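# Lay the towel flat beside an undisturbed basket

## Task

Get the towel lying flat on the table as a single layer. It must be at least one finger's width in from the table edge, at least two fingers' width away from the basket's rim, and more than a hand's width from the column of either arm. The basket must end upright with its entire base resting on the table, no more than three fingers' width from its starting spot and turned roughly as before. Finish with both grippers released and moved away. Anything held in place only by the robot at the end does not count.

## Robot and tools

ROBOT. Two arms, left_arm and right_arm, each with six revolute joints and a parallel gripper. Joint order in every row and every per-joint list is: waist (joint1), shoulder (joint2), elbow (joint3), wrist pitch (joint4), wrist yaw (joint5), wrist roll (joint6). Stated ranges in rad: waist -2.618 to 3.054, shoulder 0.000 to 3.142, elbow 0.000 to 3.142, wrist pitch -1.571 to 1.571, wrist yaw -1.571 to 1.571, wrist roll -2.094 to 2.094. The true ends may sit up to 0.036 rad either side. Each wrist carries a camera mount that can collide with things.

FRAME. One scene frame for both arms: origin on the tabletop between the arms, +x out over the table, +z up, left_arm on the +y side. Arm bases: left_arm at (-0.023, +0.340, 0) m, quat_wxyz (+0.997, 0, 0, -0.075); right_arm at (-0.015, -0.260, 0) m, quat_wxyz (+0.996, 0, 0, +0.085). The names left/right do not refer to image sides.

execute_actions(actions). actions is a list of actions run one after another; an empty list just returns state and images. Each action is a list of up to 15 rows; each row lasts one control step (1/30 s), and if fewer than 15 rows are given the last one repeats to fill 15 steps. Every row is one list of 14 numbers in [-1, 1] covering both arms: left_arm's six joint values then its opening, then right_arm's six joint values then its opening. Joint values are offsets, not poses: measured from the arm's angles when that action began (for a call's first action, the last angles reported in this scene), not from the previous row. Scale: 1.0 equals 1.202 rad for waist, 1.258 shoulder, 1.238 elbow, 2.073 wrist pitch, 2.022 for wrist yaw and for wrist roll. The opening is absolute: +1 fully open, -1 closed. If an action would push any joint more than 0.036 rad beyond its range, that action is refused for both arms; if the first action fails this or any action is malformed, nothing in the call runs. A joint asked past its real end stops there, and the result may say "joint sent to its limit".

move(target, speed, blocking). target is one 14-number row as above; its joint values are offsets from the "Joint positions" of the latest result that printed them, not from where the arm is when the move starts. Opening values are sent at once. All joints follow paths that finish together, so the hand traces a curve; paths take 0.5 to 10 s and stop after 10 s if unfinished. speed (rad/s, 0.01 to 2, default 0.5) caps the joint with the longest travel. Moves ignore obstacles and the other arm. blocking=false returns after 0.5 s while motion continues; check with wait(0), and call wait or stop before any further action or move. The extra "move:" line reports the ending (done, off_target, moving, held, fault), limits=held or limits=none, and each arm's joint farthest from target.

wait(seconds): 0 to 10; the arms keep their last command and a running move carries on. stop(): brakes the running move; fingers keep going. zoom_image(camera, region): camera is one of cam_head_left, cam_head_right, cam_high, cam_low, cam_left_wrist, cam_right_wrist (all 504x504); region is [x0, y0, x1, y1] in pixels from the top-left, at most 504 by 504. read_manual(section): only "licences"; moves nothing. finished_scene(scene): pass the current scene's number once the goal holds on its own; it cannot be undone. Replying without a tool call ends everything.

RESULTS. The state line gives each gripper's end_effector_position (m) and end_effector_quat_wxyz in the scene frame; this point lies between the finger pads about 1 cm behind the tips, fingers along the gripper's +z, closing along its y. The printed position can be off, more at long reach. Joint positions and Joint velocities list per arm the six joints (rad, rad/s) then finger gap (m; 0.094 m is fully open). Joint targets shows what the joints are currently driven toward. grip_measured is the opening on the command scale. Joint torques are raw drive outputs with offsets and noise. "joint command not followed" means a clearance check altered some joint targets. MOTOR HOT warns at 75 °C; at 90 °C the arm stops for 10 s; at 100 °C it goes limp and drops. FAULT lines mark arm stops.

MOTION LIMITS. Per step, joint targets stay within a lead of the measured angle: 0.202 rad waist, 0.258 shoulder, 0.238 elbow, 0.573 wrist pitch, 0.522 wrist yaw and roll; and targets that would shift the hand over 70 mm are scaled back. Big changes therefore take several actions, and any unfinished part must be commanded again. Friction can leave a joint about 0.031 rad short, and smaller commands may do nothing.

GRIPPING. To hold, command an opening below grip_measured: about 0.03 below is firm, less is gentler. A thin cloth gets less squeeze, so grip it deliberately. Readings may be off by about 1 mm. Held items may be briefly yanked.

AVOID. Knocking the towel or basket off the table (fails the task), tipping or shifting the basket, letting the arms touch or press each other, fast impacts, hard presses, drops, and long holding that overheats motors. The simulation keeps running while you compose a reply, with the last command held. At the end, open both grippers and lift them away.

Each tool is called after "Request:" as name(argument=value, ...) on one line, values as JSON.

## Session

Request:
execute_actions(actions=[])

Scene clock: 0.00 s.
left_arm: end_effector_position=(+0.0468, +0.0102, +0.1336) grip_measured=+1.000 end_effector_quat_wxyz=(-0.059, +0.663, +0.745, +0.043) | right_arm: end_effector_position=(+0.4162, -0.5076, +0.3940) grip_measured=+1.000 end_effector_quat_wxyz=(-0.052, -0.564, +0.668, -0.483)
Joint names: [waist, shoulder, elbow, wrist pitch, wrist yaw, wrist roll]
Joint positions: left_arm=[-1.211  1.964  1.801 -1.554  0.     0.093  0.094] | right_arm=[-0.517  2.031  2.586 -1.212  0.524 -2.01   0.094]
Joint velocities: left_arm=[-0.027 -0.012  0.007 -0.022  0.051 -0.007  0.   ] | right_arm=[-0.007 -0.012 -0.012  0.095  0.095 -0.051  0.   ]
Joint torques (N m, as the arm reports them, + toward a larger angle): no reading
Joint targets: left_arm=[-1.211 1.964 1.801 -1.554 0.000 0.093] | right_arm=[-0.517 2.031 2.586 -1.212 0.524 -2.010]

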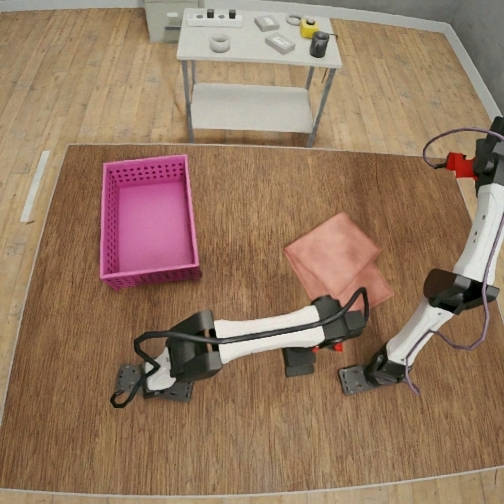

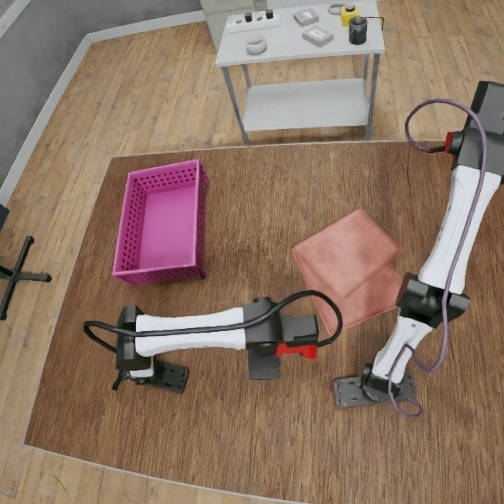

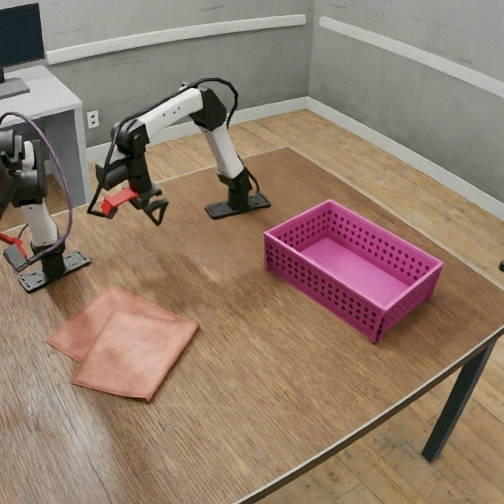

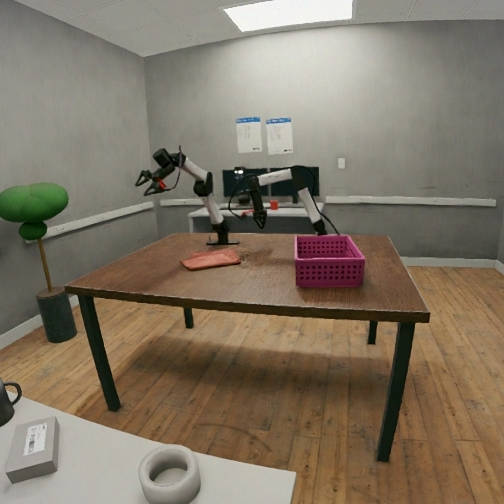

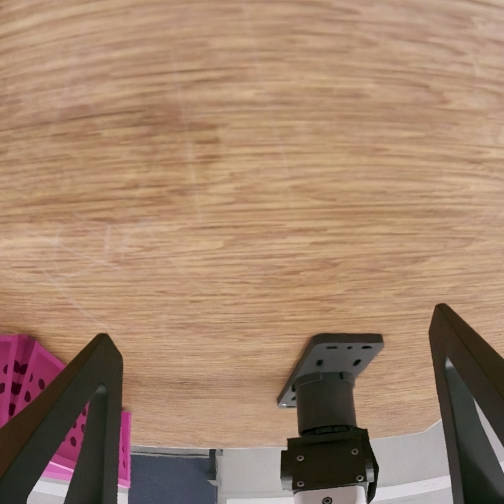

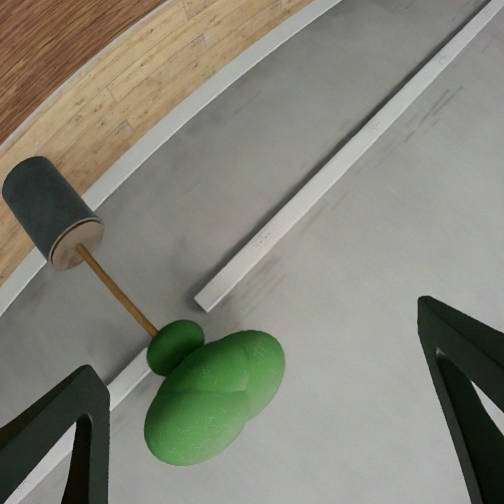

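Request:
zoom_image(camera="cam_high", region=[20, 260, 220, 420])

Request:
zoom_image(camera="cam_head_left", region=[260, 190, 420, 350])

Request:
zoom_image(camera="cam_head_right", region=[270, 190, 430, 350])

Region (20, 260, 220, 420) of cam_high's 504x504 image, scaled by 2.520, with more detail than that image has; it fills the top 403 rows of this view, and the rest is white.

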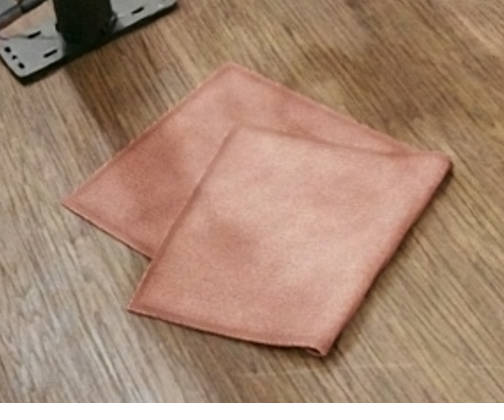

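Region (260, 190, 420, 350) of cam_head_left's 504x504 image, scaled by 3.150, with more detail than that image has.

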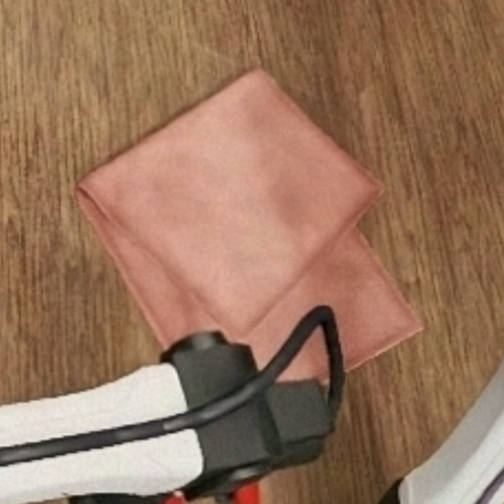

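Region (270, 190, 430, 350) of cam_head_right's 504x504 image, scaled by 3.150, with more detail than that image has.

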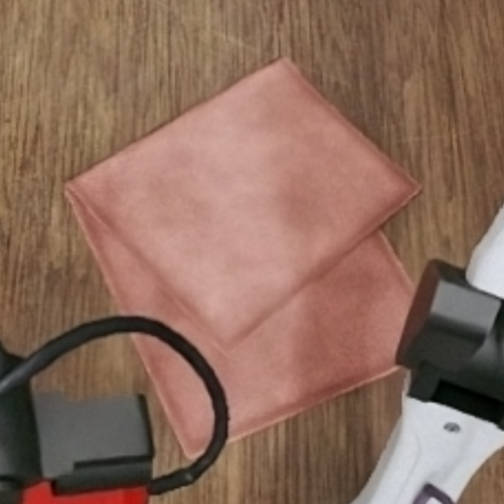

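Request:
move(target=[0.24,0.155,0.11,0.208,0,-0.023,-1,0.238,-0.248,-0.652,0.035,-0.13,0.99,-1], speed=1.6)

Scene clock: 22.13 s.
left_arm: end_effector_position=(+0.1972, -0.0722, +0.1050) grip_measured=-0.996 end_effector_quat_wxyz=(+0.097, +0.535, +0.838, -0.055) | right_arm: end_effector_position=(+0.3938, -0.3342, +0.2354) grip_measured=-0.990 end_effector_quat_wxyz=(+0.227, +0.056, +0.962, -0.140)
Joint names: [waist, shoulder, elbow, wrist pitch, wrist yaw, wrist roll]
Joint positions: left_arm=[-0.929  2.131  1.922 -1.137  0.     0.056  0.   ] | right_arm=[-0.24   1.735  1.795 -1.157  0.268 -0.019  0.   ]
Joint velocities: left_arm=[-0.012  0.007 -0.002 -0.037 -0.022 -0.022  0.   ] | right_arm=[ 0.002  0.027  0.007  0.037  0.066 -0.022 -0.001]
Joint torques (N m, as the arm reports them, + toward a larger angle): left_arm=[  0.38 -13.33   9.05   0.88   0.14  -0.11] | right_arm=[ 0.89 -8.5   5.54  1.36  0.12  0.11]
Joint targets: left_arm=[-0.922 2.159 1.937 -1.123 0.000 0.046] | right_arm=[-0.231 1.719 1.778 -1.140 0.262 -0.009]
move: off_target (left_arm); limits=none; left_arm: farthest joint: the shoulder, 0.028 radians from its target (0.195 radians at the start); right_arm: farthest joint: the wrist pitch, 0.018 radians from its target (0.073 radians at the start)

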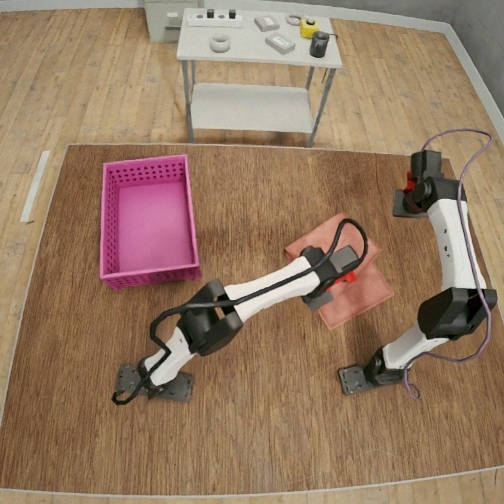

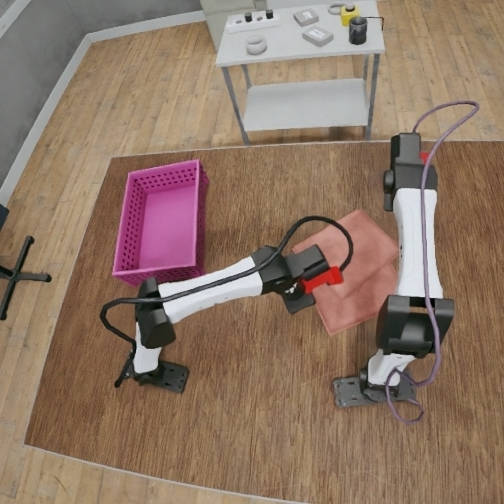

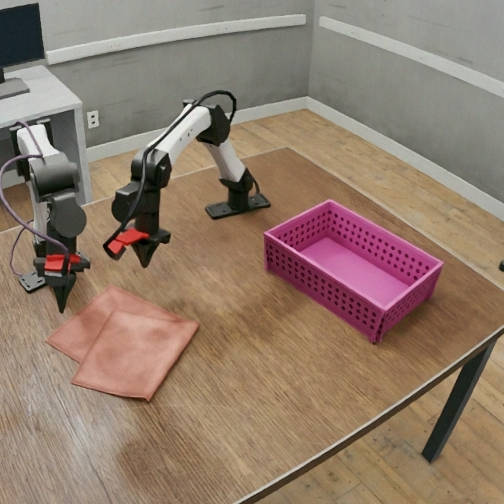

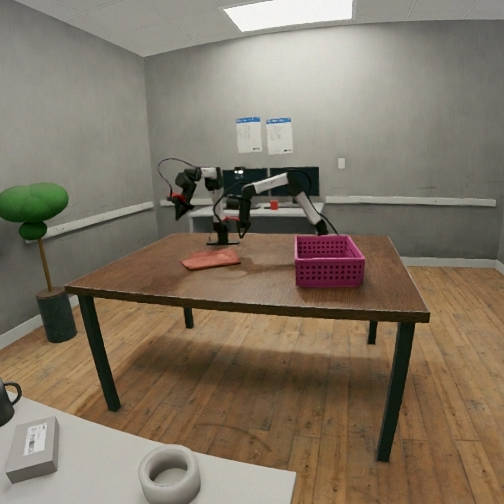

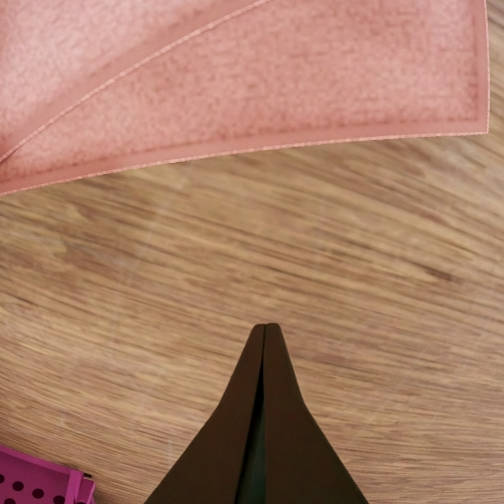

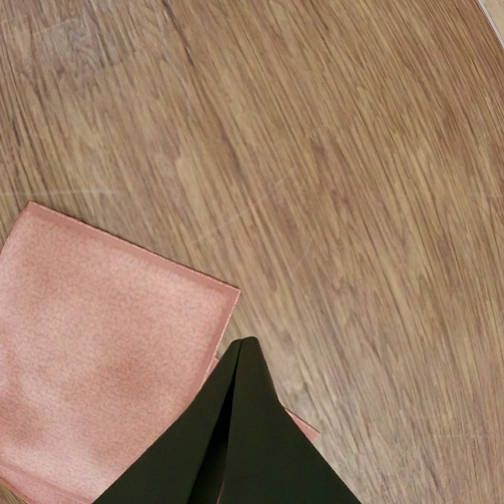

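Request:
move(target=[0.246,0.193,0.1236,0.215,0,-0.033,-1,0.05,-0.272,-0.678,0.0515,-0.1365,0.99,-1], speed=1.6)

Scene clock: 25.27 s.
left_arm: end_effector_position=(+0.3941, -0.0803, +0.0847) grip_measured=-0.996 end_effector_quat_wxyz=(+0.265, +0.368, +0.884, -0.110) | right_arm: end_effector_position=(+0.2267, -0.2644, +0.0796) grip_measured=-0.990 end_effector_quat_wxyz=(+0.019, +0.839, +0.543, +0.030)
Joint names: [waist, shoulder, elbow, wrist pitch, wrist yaw, wrist roll]
Joint positions: left_arm=[-0.638  2.347  2.059 -0.702  0.    -0.001  0.   ] | right_arm=[-0.19   1.409  0.973 -1.064 -0.002  1.972  0.   ]
Joint velocities: left_arm=[ 0.012 -0.007 -0.002 -0.007  0.037  0.022  0.   ] | right_arm=[-0.007 -0.002 -0.007  0.022 -0.095 -0.037  0.   ]
Joint torques (N m, as the arm reports them, + toward a larger angle): left_arm=[  0.3  -16.06   9.51   1.47   0.13  -0.13] | right_arm=[ 0.99 -5.07  4.97  0.5   0.01  0.12]
Joint targets: left_arm=[-0.634 2.374 2.075 -0.691 0.000 -0.010] | right_arm=[-0.180 1.393 0.956 -1.050 -0.008 1.983]
move: off_target (left_arm); limits=none; left_arm: farthest joint: the shoulder, 0.027 radians from its target (0.242 radians at the start); right_arm: farthest joint: the shoulder, 0.017 radians from its target (0.342 radians at the start)

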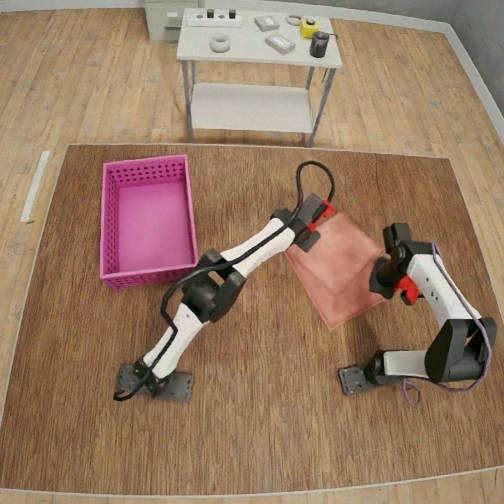

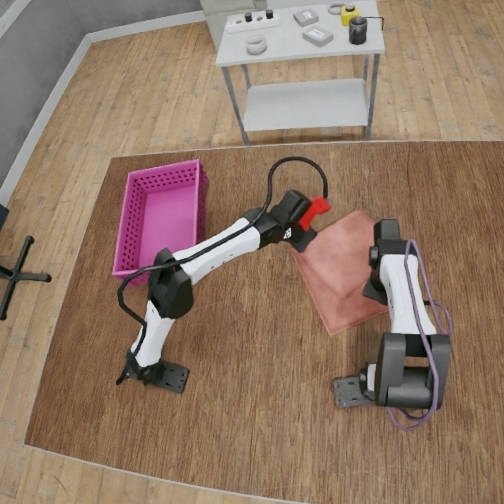

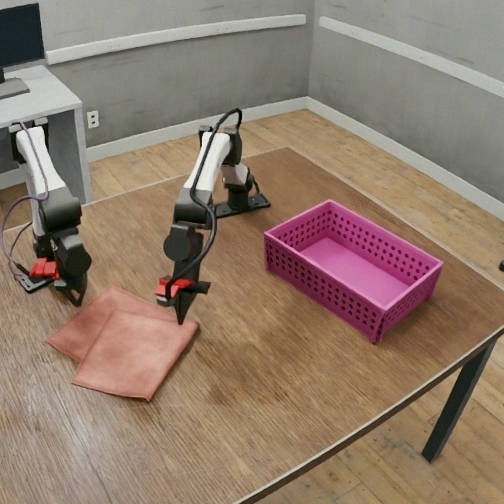

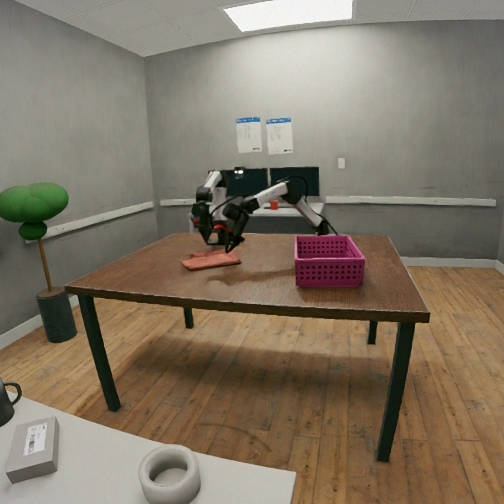

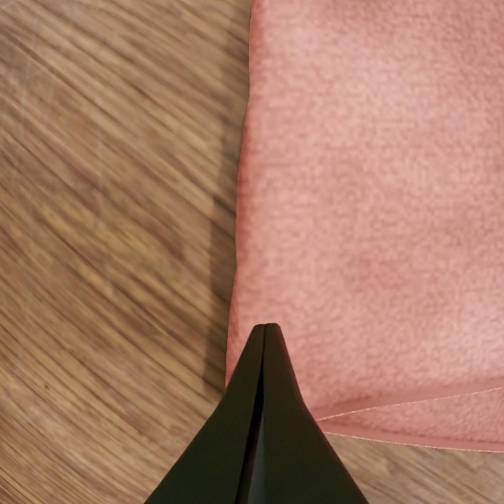

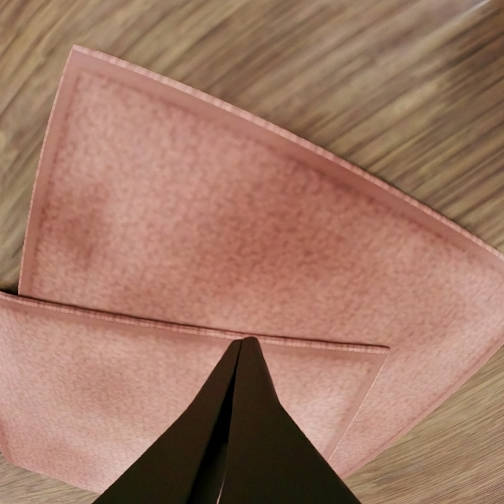

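Request:
move(target=[-0.05,0.0707,-0.1034,0.0902,0,0,-1,-0.063,0.0246,-0.2357,0.1556,0,0,-1], speed=0.3)

Scene clock: 30.90 s.
left_arm: end_effector_position=(+0.3791, -0.1077, +0.0383) grip_measured=-0.996 end_effector_quat_wxyz=(+0.271, +0.389, +0.872, -0.121) | right_arm: end_effector_position=(+0.2074, -0.2775, +0.0163) grip_measured=-0.990 end_effector_quat_wxyz=(+0.019, +0.856, +0.516, +0.030)
Joint names: [waist, shoulder, elbow, wrist pitch, wrist yaw, wrist roll]
Joint positions: left_arm=[-0.688  2.402  1.959 -0.525 -0.    -0.001  0.   ] | right_arm=[-0.253  1.421  0.716 -0.795 -0.006  1.973  0.   ]
Joint velocities: left_arm=[-0.002 -0.012  0.017 -0.037 -0.037  0.007 -0.001] | right_arm=[-0.012 -0.002 -0.007 -0.066 -0.081 -0.022 -0.   ]
Joint torques (N m, as the arm reports them, + toward a larger angle): left_arm=[ -0.98 -15.75   5.94   1.53   0.15  -0.02] | right_arm=[-0.83 -2.2   3.06  0.84  0.13 -0.02]
Joint targets: left_arm=[-0.698 2.435 1.932 -0.515 0.000 -0.001] | right_arm=[-0.266 1.440 0.681 -0.741 -0.002 1.972]
move: off_target (left_arm, right_arm); limits=none; left_arm: farthest joint: the shoulder, 0.034 radians from its target (0.089 radians at the start); right_arm: farthest joint: the wrist pitch, 0.054 radians from its target (0.322 radians at the start)

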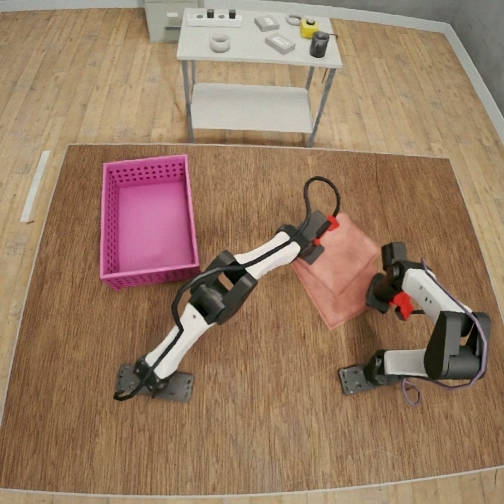

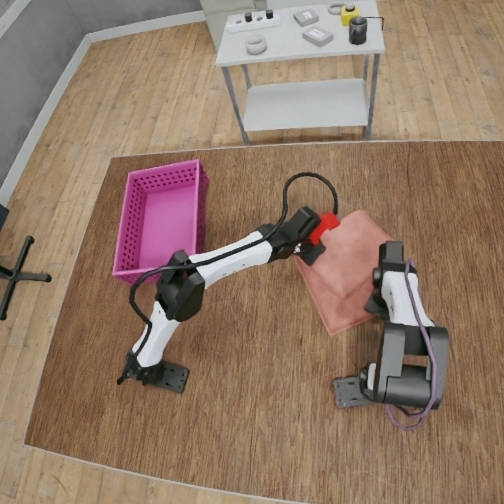

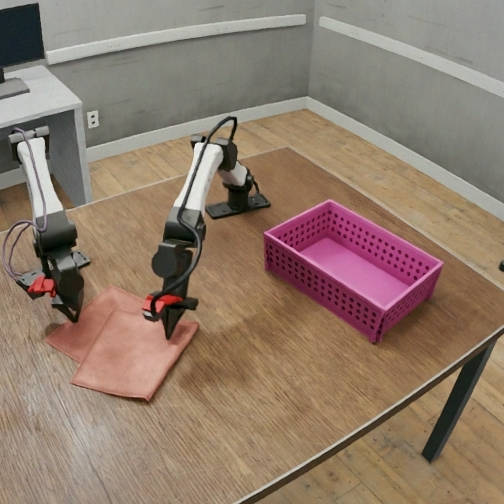

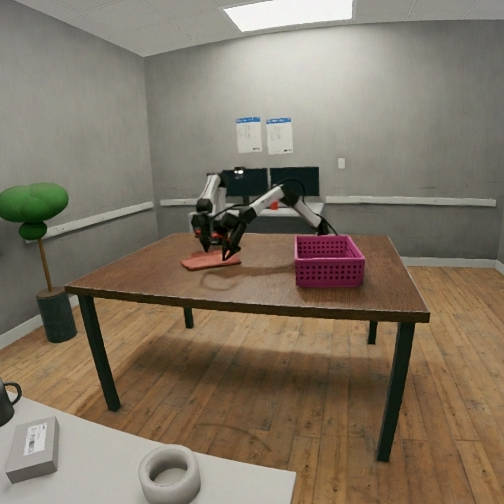

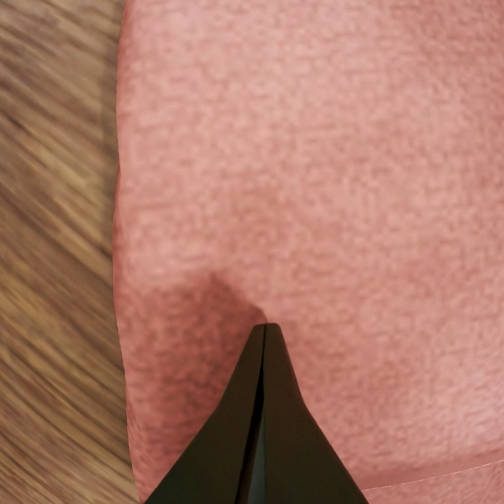

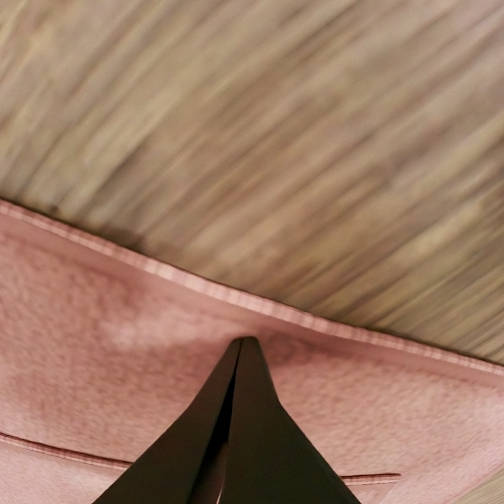

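Request:
execute_actions(actions=[[[-0.008,0.03,-0.025,0.005,0,0,-1,0,0,0.03,-0.01,0,0,-1],[-0.008,0.032,-0.027,0.005,0,0,-1,0,0,0.05,-0.02,0,0,-1],[-0.008,0.034,-0.029,0.005,0,0,-1,0,0,0.07,-0.03,0,0,-1],[-0.008,0.036,-0.031,0.005,0,0,-1,0,0,0.09,-0.04,0,0,-1],[-0.008,0.038,-0.033,0.005,0,0,-1,0,0,0.1,-0.045,0,0,-1],[-0.008,0.04,-0.035,0.005,0,0,-1,0.01,0,0.1,-0.045,0,0,-1],[-0.008,0.042,-0.037,0.005,0,0,-1,0.025,0,0.1,-0.045,0,0,-1],[-0.008,0.044,-0.039,0.005,0,0,-1,0.04,0,0.1,-0.045,0,0,-1],[-0.008,0.045,-0.04,0.005,0,0,-1,0.055,0,0.1,-0.045,0,0,-1],[-0.008,0.045,-0.04,0.005,0,0,-1,0.07,0,0.1,-0.045,0,0,-1],[-0.008,0.045,-0.04,0.005,0,0,-1,0.085,0,0.1,-0.045,0,0,-1],[-0.008,0.045,-0.04,0.005,0,0,-1,0.1,0,0.1,-0.045,0,0,-1],[-0.008,0.045,-0.04,0.005,0,0,-1,0.112,0,0.1,-0.045,0,0,-1]]])

Request:
wait(seconds=0.3)

Scene clock: 32.87 s.
left_arm: end_effector_position=(+0.3799, -0.1087, +0.0352) grip_measured=-0.996 end_effector_quat_wxyz=(+0.275, +0.388, +0.871, -0.123) | right_arm: end_effector_position=(+0.2307, -0.2492, +0.0440) grip_measured=-0.990 end_effector_quat_wxyz=(+0.029, +0.822, +0.567, +0.051)
Joint names: [waist, shoulder, elbow, wrist pitch, wrist yaw, wrist roll]
Joint positions: left_arm=[-0.688  2.404  1.946 -0.501 -0.    -0.001  0.   ] | right_arm=[-0.131  1.421  0.831 -0.864 -0.006  1.973  0.   ]
Joint velocities: left_arm=[-0.007 -0.002 -0.002 -0.037  0.081  0.022 -0.001] | right_arm=[ 0.168 -0.022 -0.017 -0.066 -0.051 -0.022  0.001]
Joint torques (N m, as the arm reports them, + toward a larger angle): left_arm=[ -0.92 -14.22   5.11   1.33   0.12  -0.04] | right_arm=[ 0.25 -3.94  6.7   0.33  0.07 -0.01]
Joint targets: left_arm=[-0.698 2.458 1.910 -0.515 -0.000 -0.001] | right_arm=[-0.119 1.421 0.840 -0.889 -0.006 1.973]

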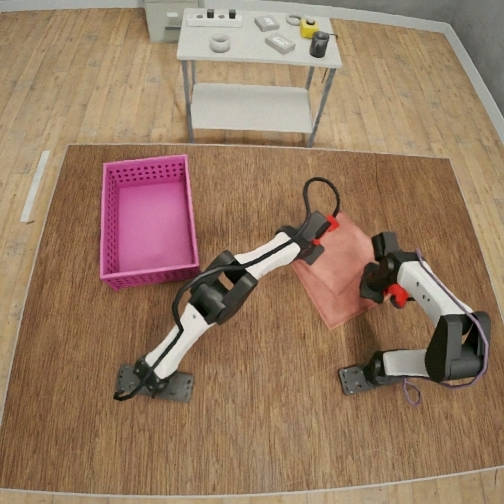

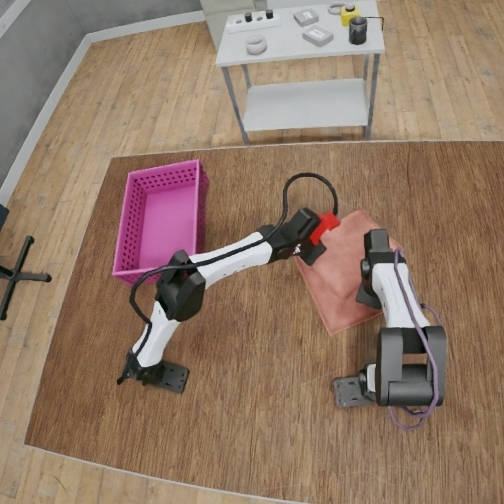

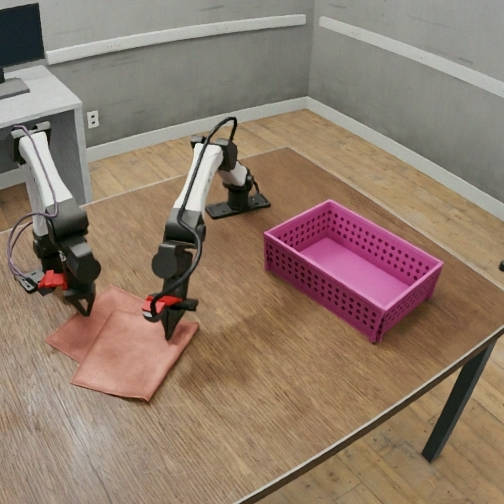

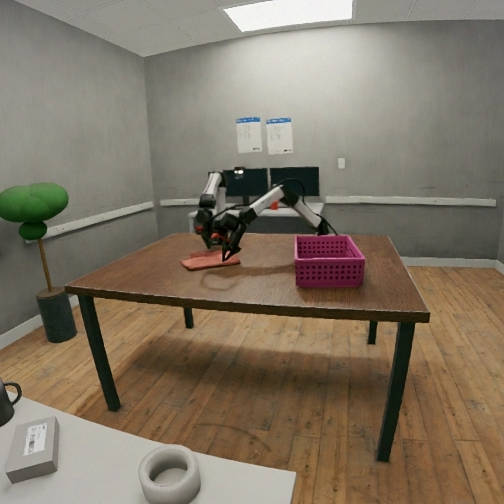

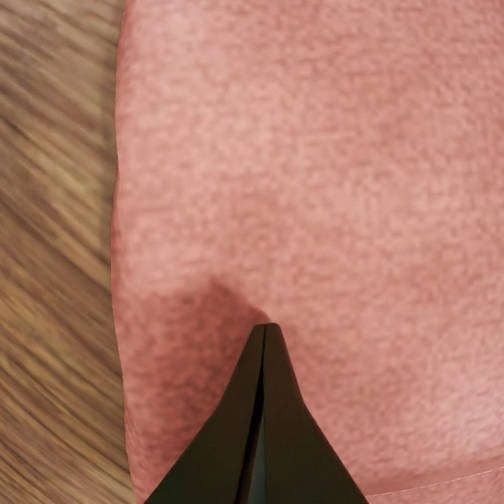

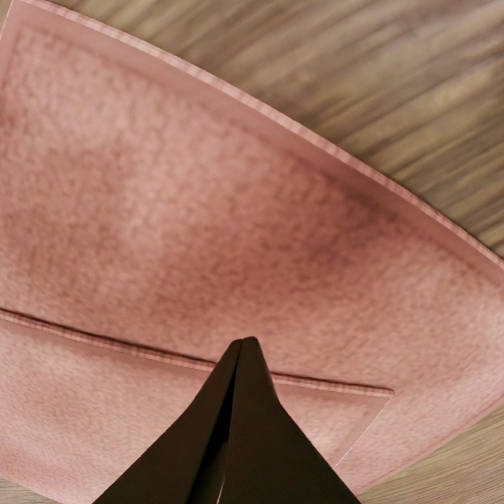

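Scene clock: 33.17 s.
left_arm: end_effector_position=(+0.3800, -0.1088, +0.0352) grip_measured=-0.996 end_effector_quat_wxyz=(+0.275, +0.388, +0.871, -0.123) | right_arm: end_effector_position=(+0.2291, -0.2483, +0.0438) grip_measured=-0.990 end_effector_quat_wxyz=(+0.027, +0.821, +0.569, +0.049)
Joint names: [waist, shoulder, elbow, wrist pitch, wrist yaw, wrist roll]
Joint positions: left_arm=[-0.688  2.404  1.946 -0.5   -0.    -0.001  0.   ] | right_arm=[-0.127  1.421  0.831 -0.87  -0.006  1.973  0.   ]
Joint velocities: left_arm=[-0.002 -0.012  0.007 -0.022  0.007 -0.007  0.   ] | right_arm=[ 0.002  0.012 -0.002  0.051  0.007  0.007  0.001]
Joint torques (N m, as the arm reports them, + toward a larger angle): left_arm=[ -0.95 -14.13   5.17   1.29   0.13  -0.02] | right_arm=[ 0.82 -3.89  6.73  0.33  0.08 -0.01]
Joint targets: left_arm=[-0.698 2.458 1.910 -0.515 -0.000 -0.001] | right_arm=[-0.119 1.421 0.840 -0.888 -0.006 1.973]
wait: 0.30 s; no rest

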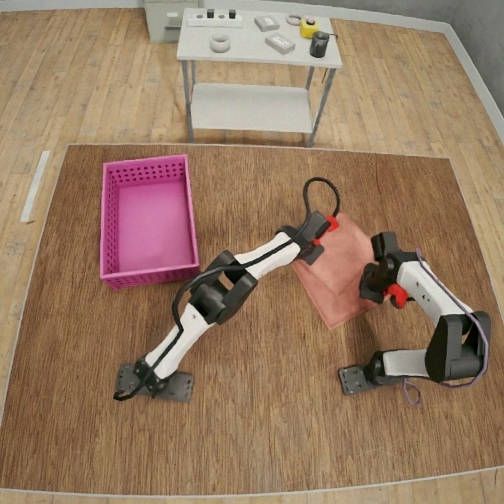

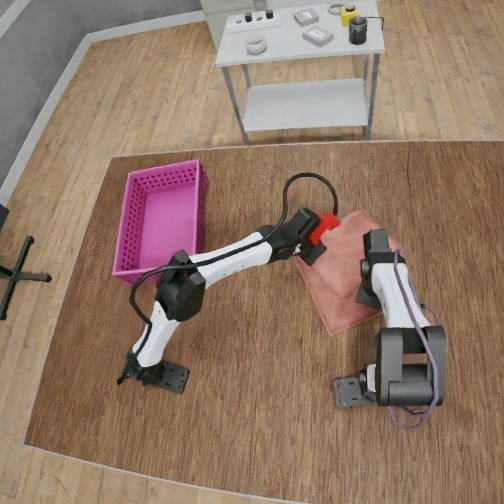

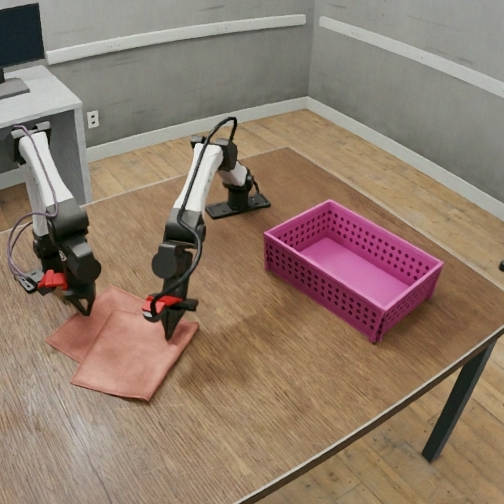

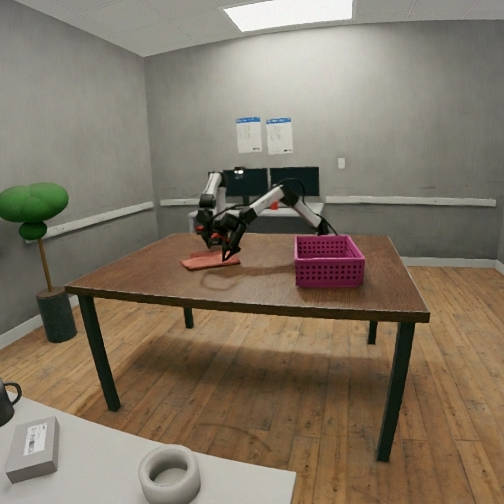

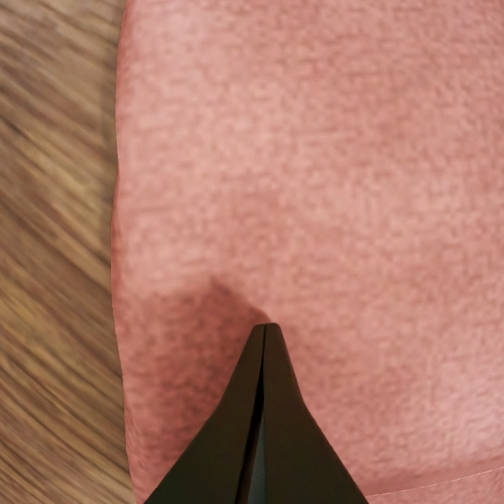

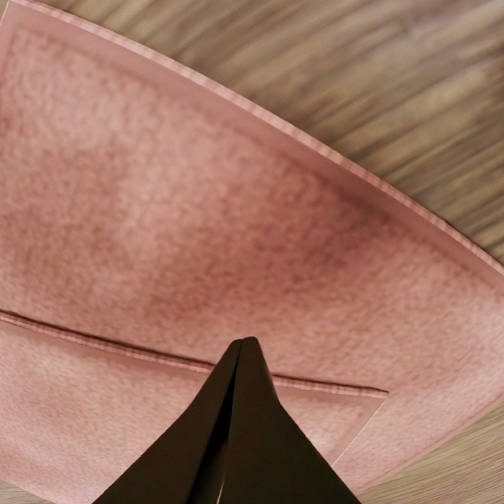

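Request:
execute_actions(actions=[[[-0.0083,0.043,-0.029,-0.0072,0,0,-1,0.005,0.004,-0.005,0.004,0,0,-1],[-0.0083,0.043,-0.029,-0.0072,0,0,-1,0.005,0.008,-0.011,0.009,0,0,-1],[-0.0083,0.043,-0.029,-0.0072,0,0,-1,0.005,0.012,-0.017,0.013,0,0,-1],[-0.0083,0.043,-0.029,-0.0072,0,0,-1,0.005,0.016,-0.022,0.017,0,0,-1],[-0.0083,0.043,-0.029,-0.0072,0,0,-1,0.005,0.02,-0.028,0.022,0,0,-1],[-0.0083,0.043,-0.029,-0.0072,0,0,-1,0.005,0.024,-0.034,0.026,0,0,-1],[-0.0083,0.043,-0.029,-0.0072,0,0,-1,0.005,0.028,-0.039,0.03,0,0,-1],[-0.0083,0.043,-0.029,-0.0072,0,0,-1,0.005,0.032,-0.045,0.035,0,0,-1],[-0.0083,0.043,-0.029,-0.0072,0,0,-1,0.005,0.036,-0.05,0.039,0,0,-1],[-0.0083,0.043,-0.029,-0.0072,0,0,-1,0.005,0.04,-0.056,0.043,0,0,-1],[-0.0083,0.043,-0.029,-0.0072,0,0,-1,0.005,0.044,-0.062,0.048,0,0,-1],[-0.0083,0.043,-0.029,-0.0072,0,0,-1,0.005,0.048,-0.067,0.052,0,0,-1],[-0.0083,0.043,-0.029,-0.0072,0,0,-1,0.005,0.052,-0.073,0.056,0,0,-1],[-0.0083,0.043,-0.029,-0.0072,0,0,-1,0.005,0.055,-0.078,0.061,0,0,-1],[-0.0083,0.043,-0.029,-0.0072,0,0,-1,0.005,0.057,-0.084,0.065,0,0,-1]]])

Request:
wait(seconds=0.4)

Scene clock: 34.97 s.
left_arm: end_effector_position=(+0.3800, -0.1088, +0.0352) grip_measured=-0.996 end_effector_quat_wxyz=(+0.275, +0.388, +0.871, -0.123) | right_arm: end_effector_position=(+0.2206, -0.2486, +0.0165) grip_measured=-0.990 end_effector_quat_wxyz=(+0.017, +0.821, +0.569, +0.033)
Joint names: [waist, shoulder, elbow, wrist pitch, wrist yaw, wrist roll]
Joint positions: left_arm=[-0.688  2.404  1.946 -0.5   -0.    -0.001  0.   ] | right_arm=[-0.127  1.469  0.758 -0.785 -0.006  1.973  0.   ]
Joint velocities: left_arm=[ 0.012 -0.012  0.002 -0.051 -0.022 -0.022 -0.001] | right_arm=[-0.012  0.022  0.007  0.095  0.051  0.022 -0.   ]
Joint torques (N m, as the arm reports them, + toward a larger angle): left_arm=[ -0.96 -14.08   5.13   1.31   0.12  -0.04] | right_arm=[ 0.68 -2.4   3.4   0.68  0.06 -0.01]
Joint targets: left_arm=[-0.698 2.458 1.910 -0.515 -0.000 -0.001] | right_arm=[-0.121 1.492 0.727 -0.736 -0.006 1.973]

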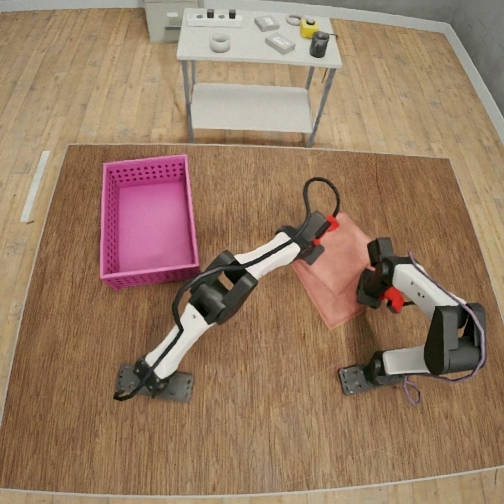

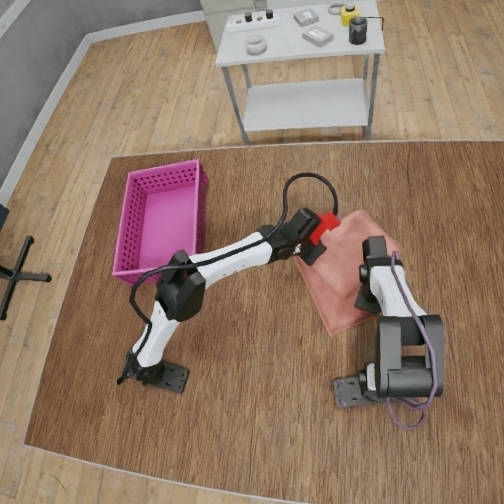

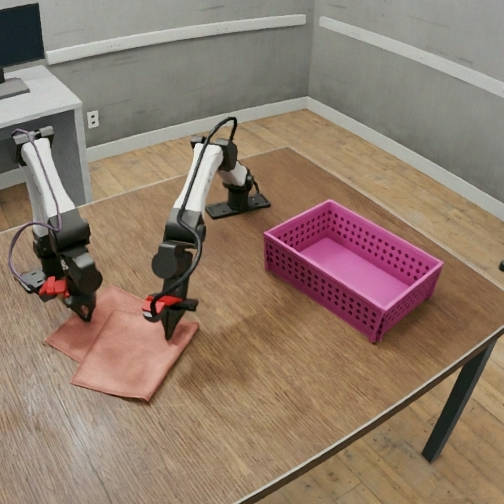

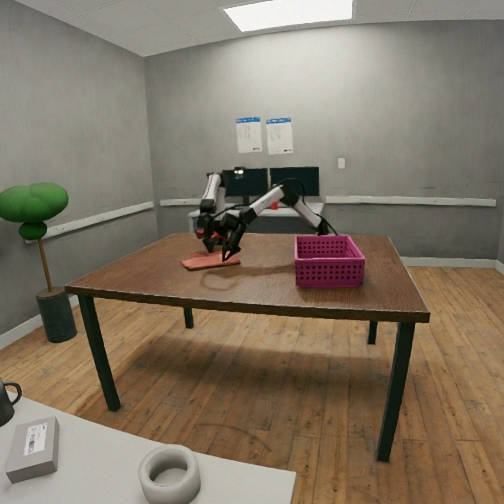

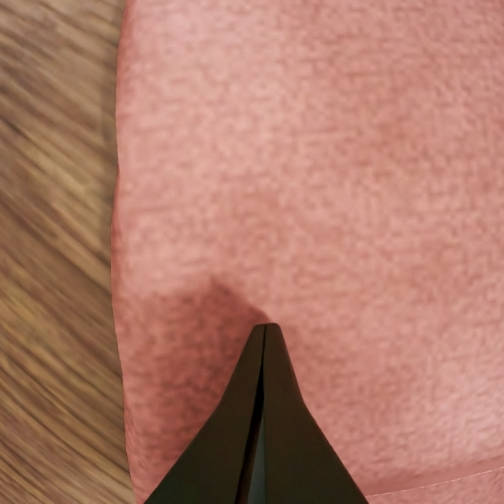

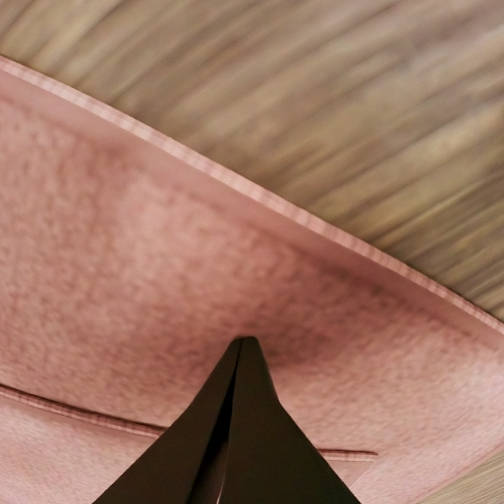

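Scene clock: 35.37 s.
left_arm: end_effector_position=(+0.3800, -0.1088, +0.0352) grip_measured=-0.996 end_effector_quat_wxyz=(+0.275, +0.388, +0.871, -0.123) | right_arm: end_effector_position=(+0.2209, -0.2486, +0.0166) grip_measured=-0.990 end_effector_quat_wxyz=(+0.018, +0.821, +0.569, +0.034)
Joint names: [waist, shoulder, elbow, wrist pitch, wrist yaw, wrist roll]
Joint positions: left_arm=[-0.688  2.404  1.946 -0.5   -0.    -0.001  0.   ] | right_arm=[-0.127  1.469  0.758 -0.784 -0.006  1.973  0.   ]
Joint velocities: left_arm=[-0.007  0.012 -0.007 -0.037 -0.022  0.007  0.   ] | right_arm=[-0.007 -0.002 -0.002 -0.007 -0.066  0.007  0.001]
Joint torques (N m, as the arm reports them, + toward a larger angle): left_arm=[ -0.94 -14.2    5.2    1.31   0.14  -0.02] | right_arm=[ 0.67 -2.36  3.39  0.8   0.08 -0.01]
Joint targets: left_arm=[-0.698 2.458 1.910 -0.515 -0.000 -0.001] | right_arm=[-0.121 1.492 0.727 -0.736 -0.006 1.973]
wait: 0.40 s; at rest by 0.17 s

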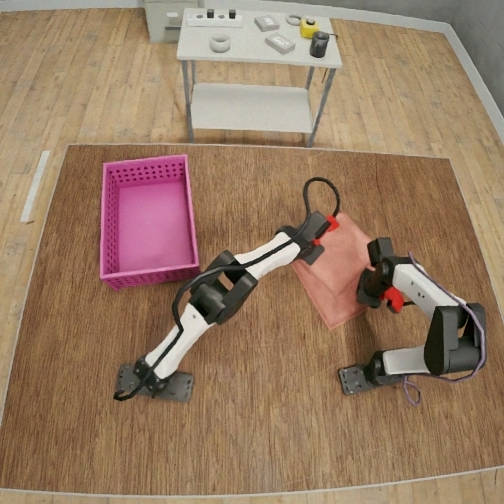

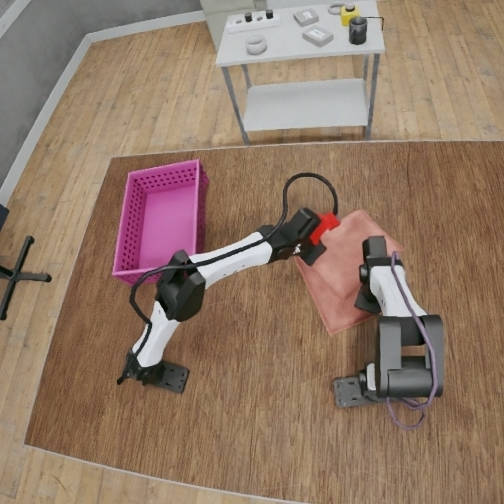

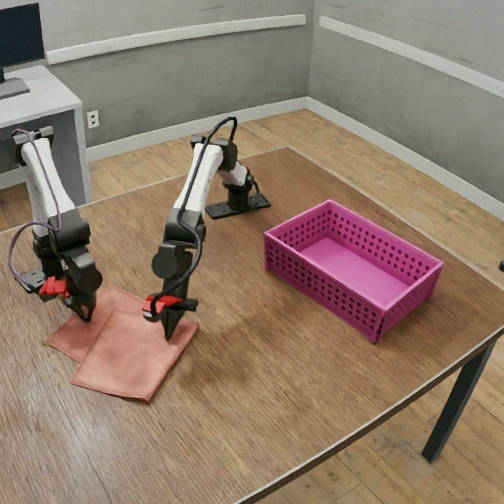

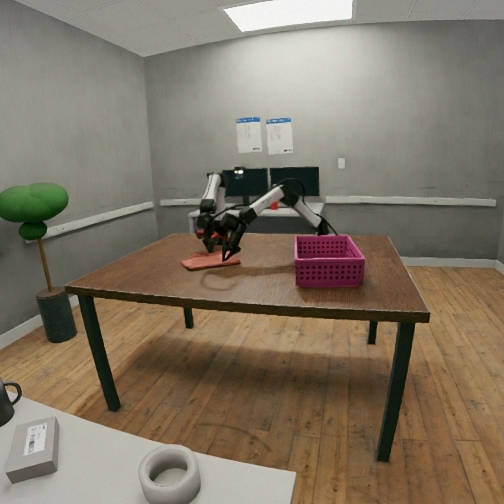

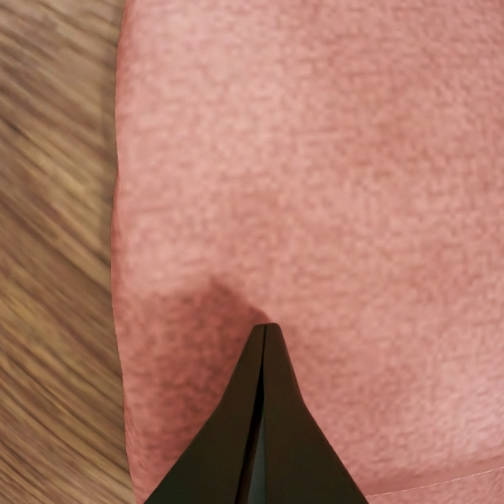

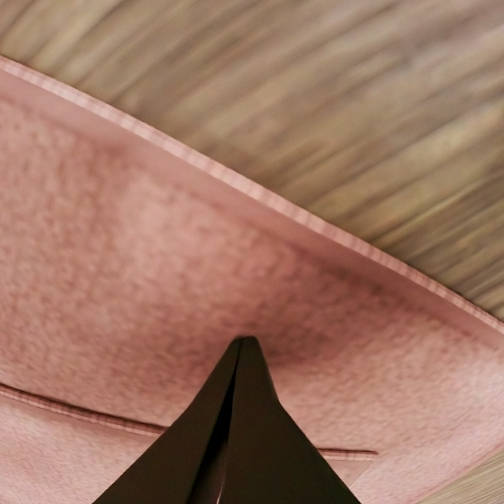

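Request:
execute_actions(actions=[])

Scene clock: 37.50 s.
left_arm: end_effector_position=(+0.3800, -0.1088, +0.0352) grip_measured=-0.996 end_effector_quat_wxyz=(+0.275, +0.388, +0.871, -0.123) | right_arm: end_effector_position=(+0.2209, -0.2486, +0.0166) grip_measured=-0.990 end_effector_quat_wxyz=(+0.018, +0.821, +0.569, +0.034)
Joint names: [waist, shoulder, elbow, wrist pitch, wrist yaw, wrist roll]
Joint positions: left_arm=[-0.688  2.404  1.946 -0.5   -0.    -0.001  0.   ] | right_arm=[-0.127  1.469  0.758 -0.784 -0.006  1.973  0.   ]
Joint velocities: left_arm=[ 0.002  0.017  0.007  0.007  0.022 -0.007 -0.   ] | right_arm=[ 0.007 -0.012 -0.002 -0.022  0.051 -0.007  0.001]
Joint torques (N m, as the arm reports them, + toward a larger angle): left_arm=[ -1.01 -14.1    5.13   1.32   0.15  -0.02] | right_arm=[ 0.65 -2.38  3.42  0.79  0.08 -0.01]
Joint targets: left_arm=[-0.698 2.458 1.910 -0.515 -0.000 -0.001] | right_arm=[-0.121 1.492 0.727 -0.736 -0.006 1.973]

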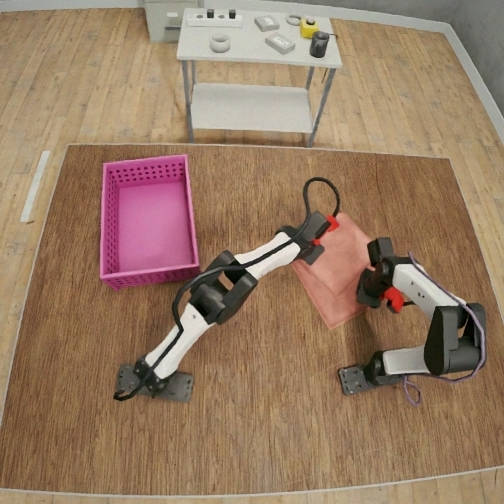

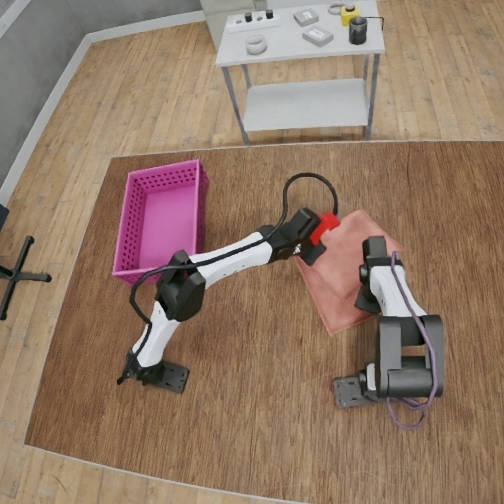

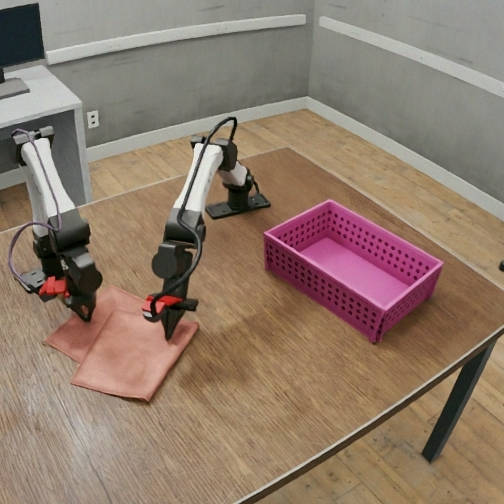

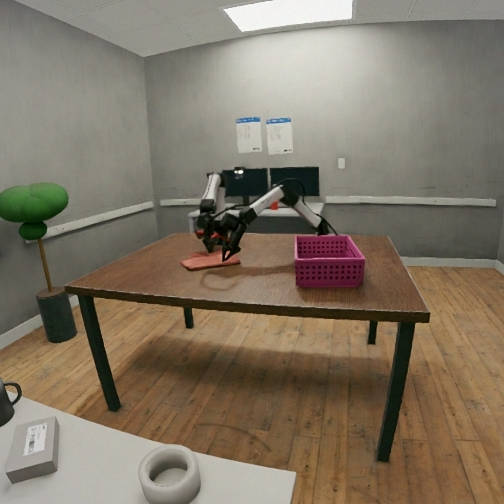

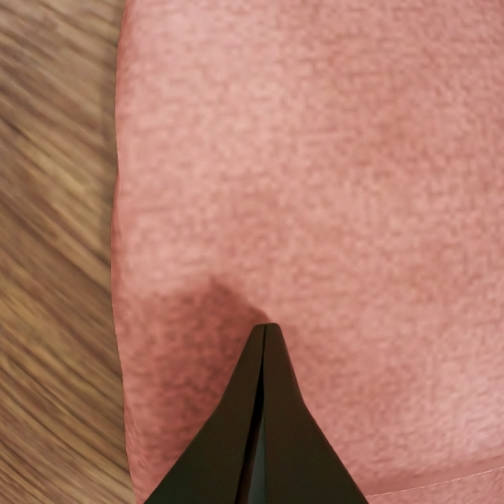

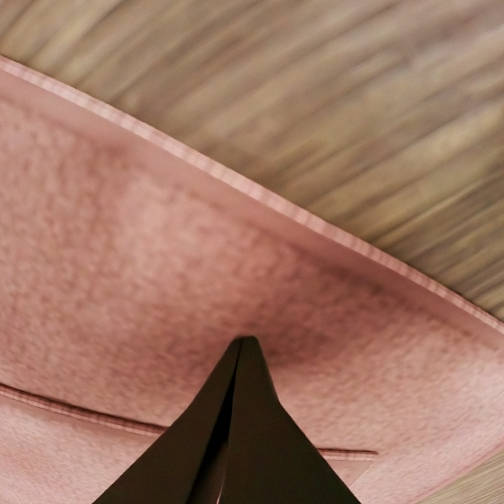

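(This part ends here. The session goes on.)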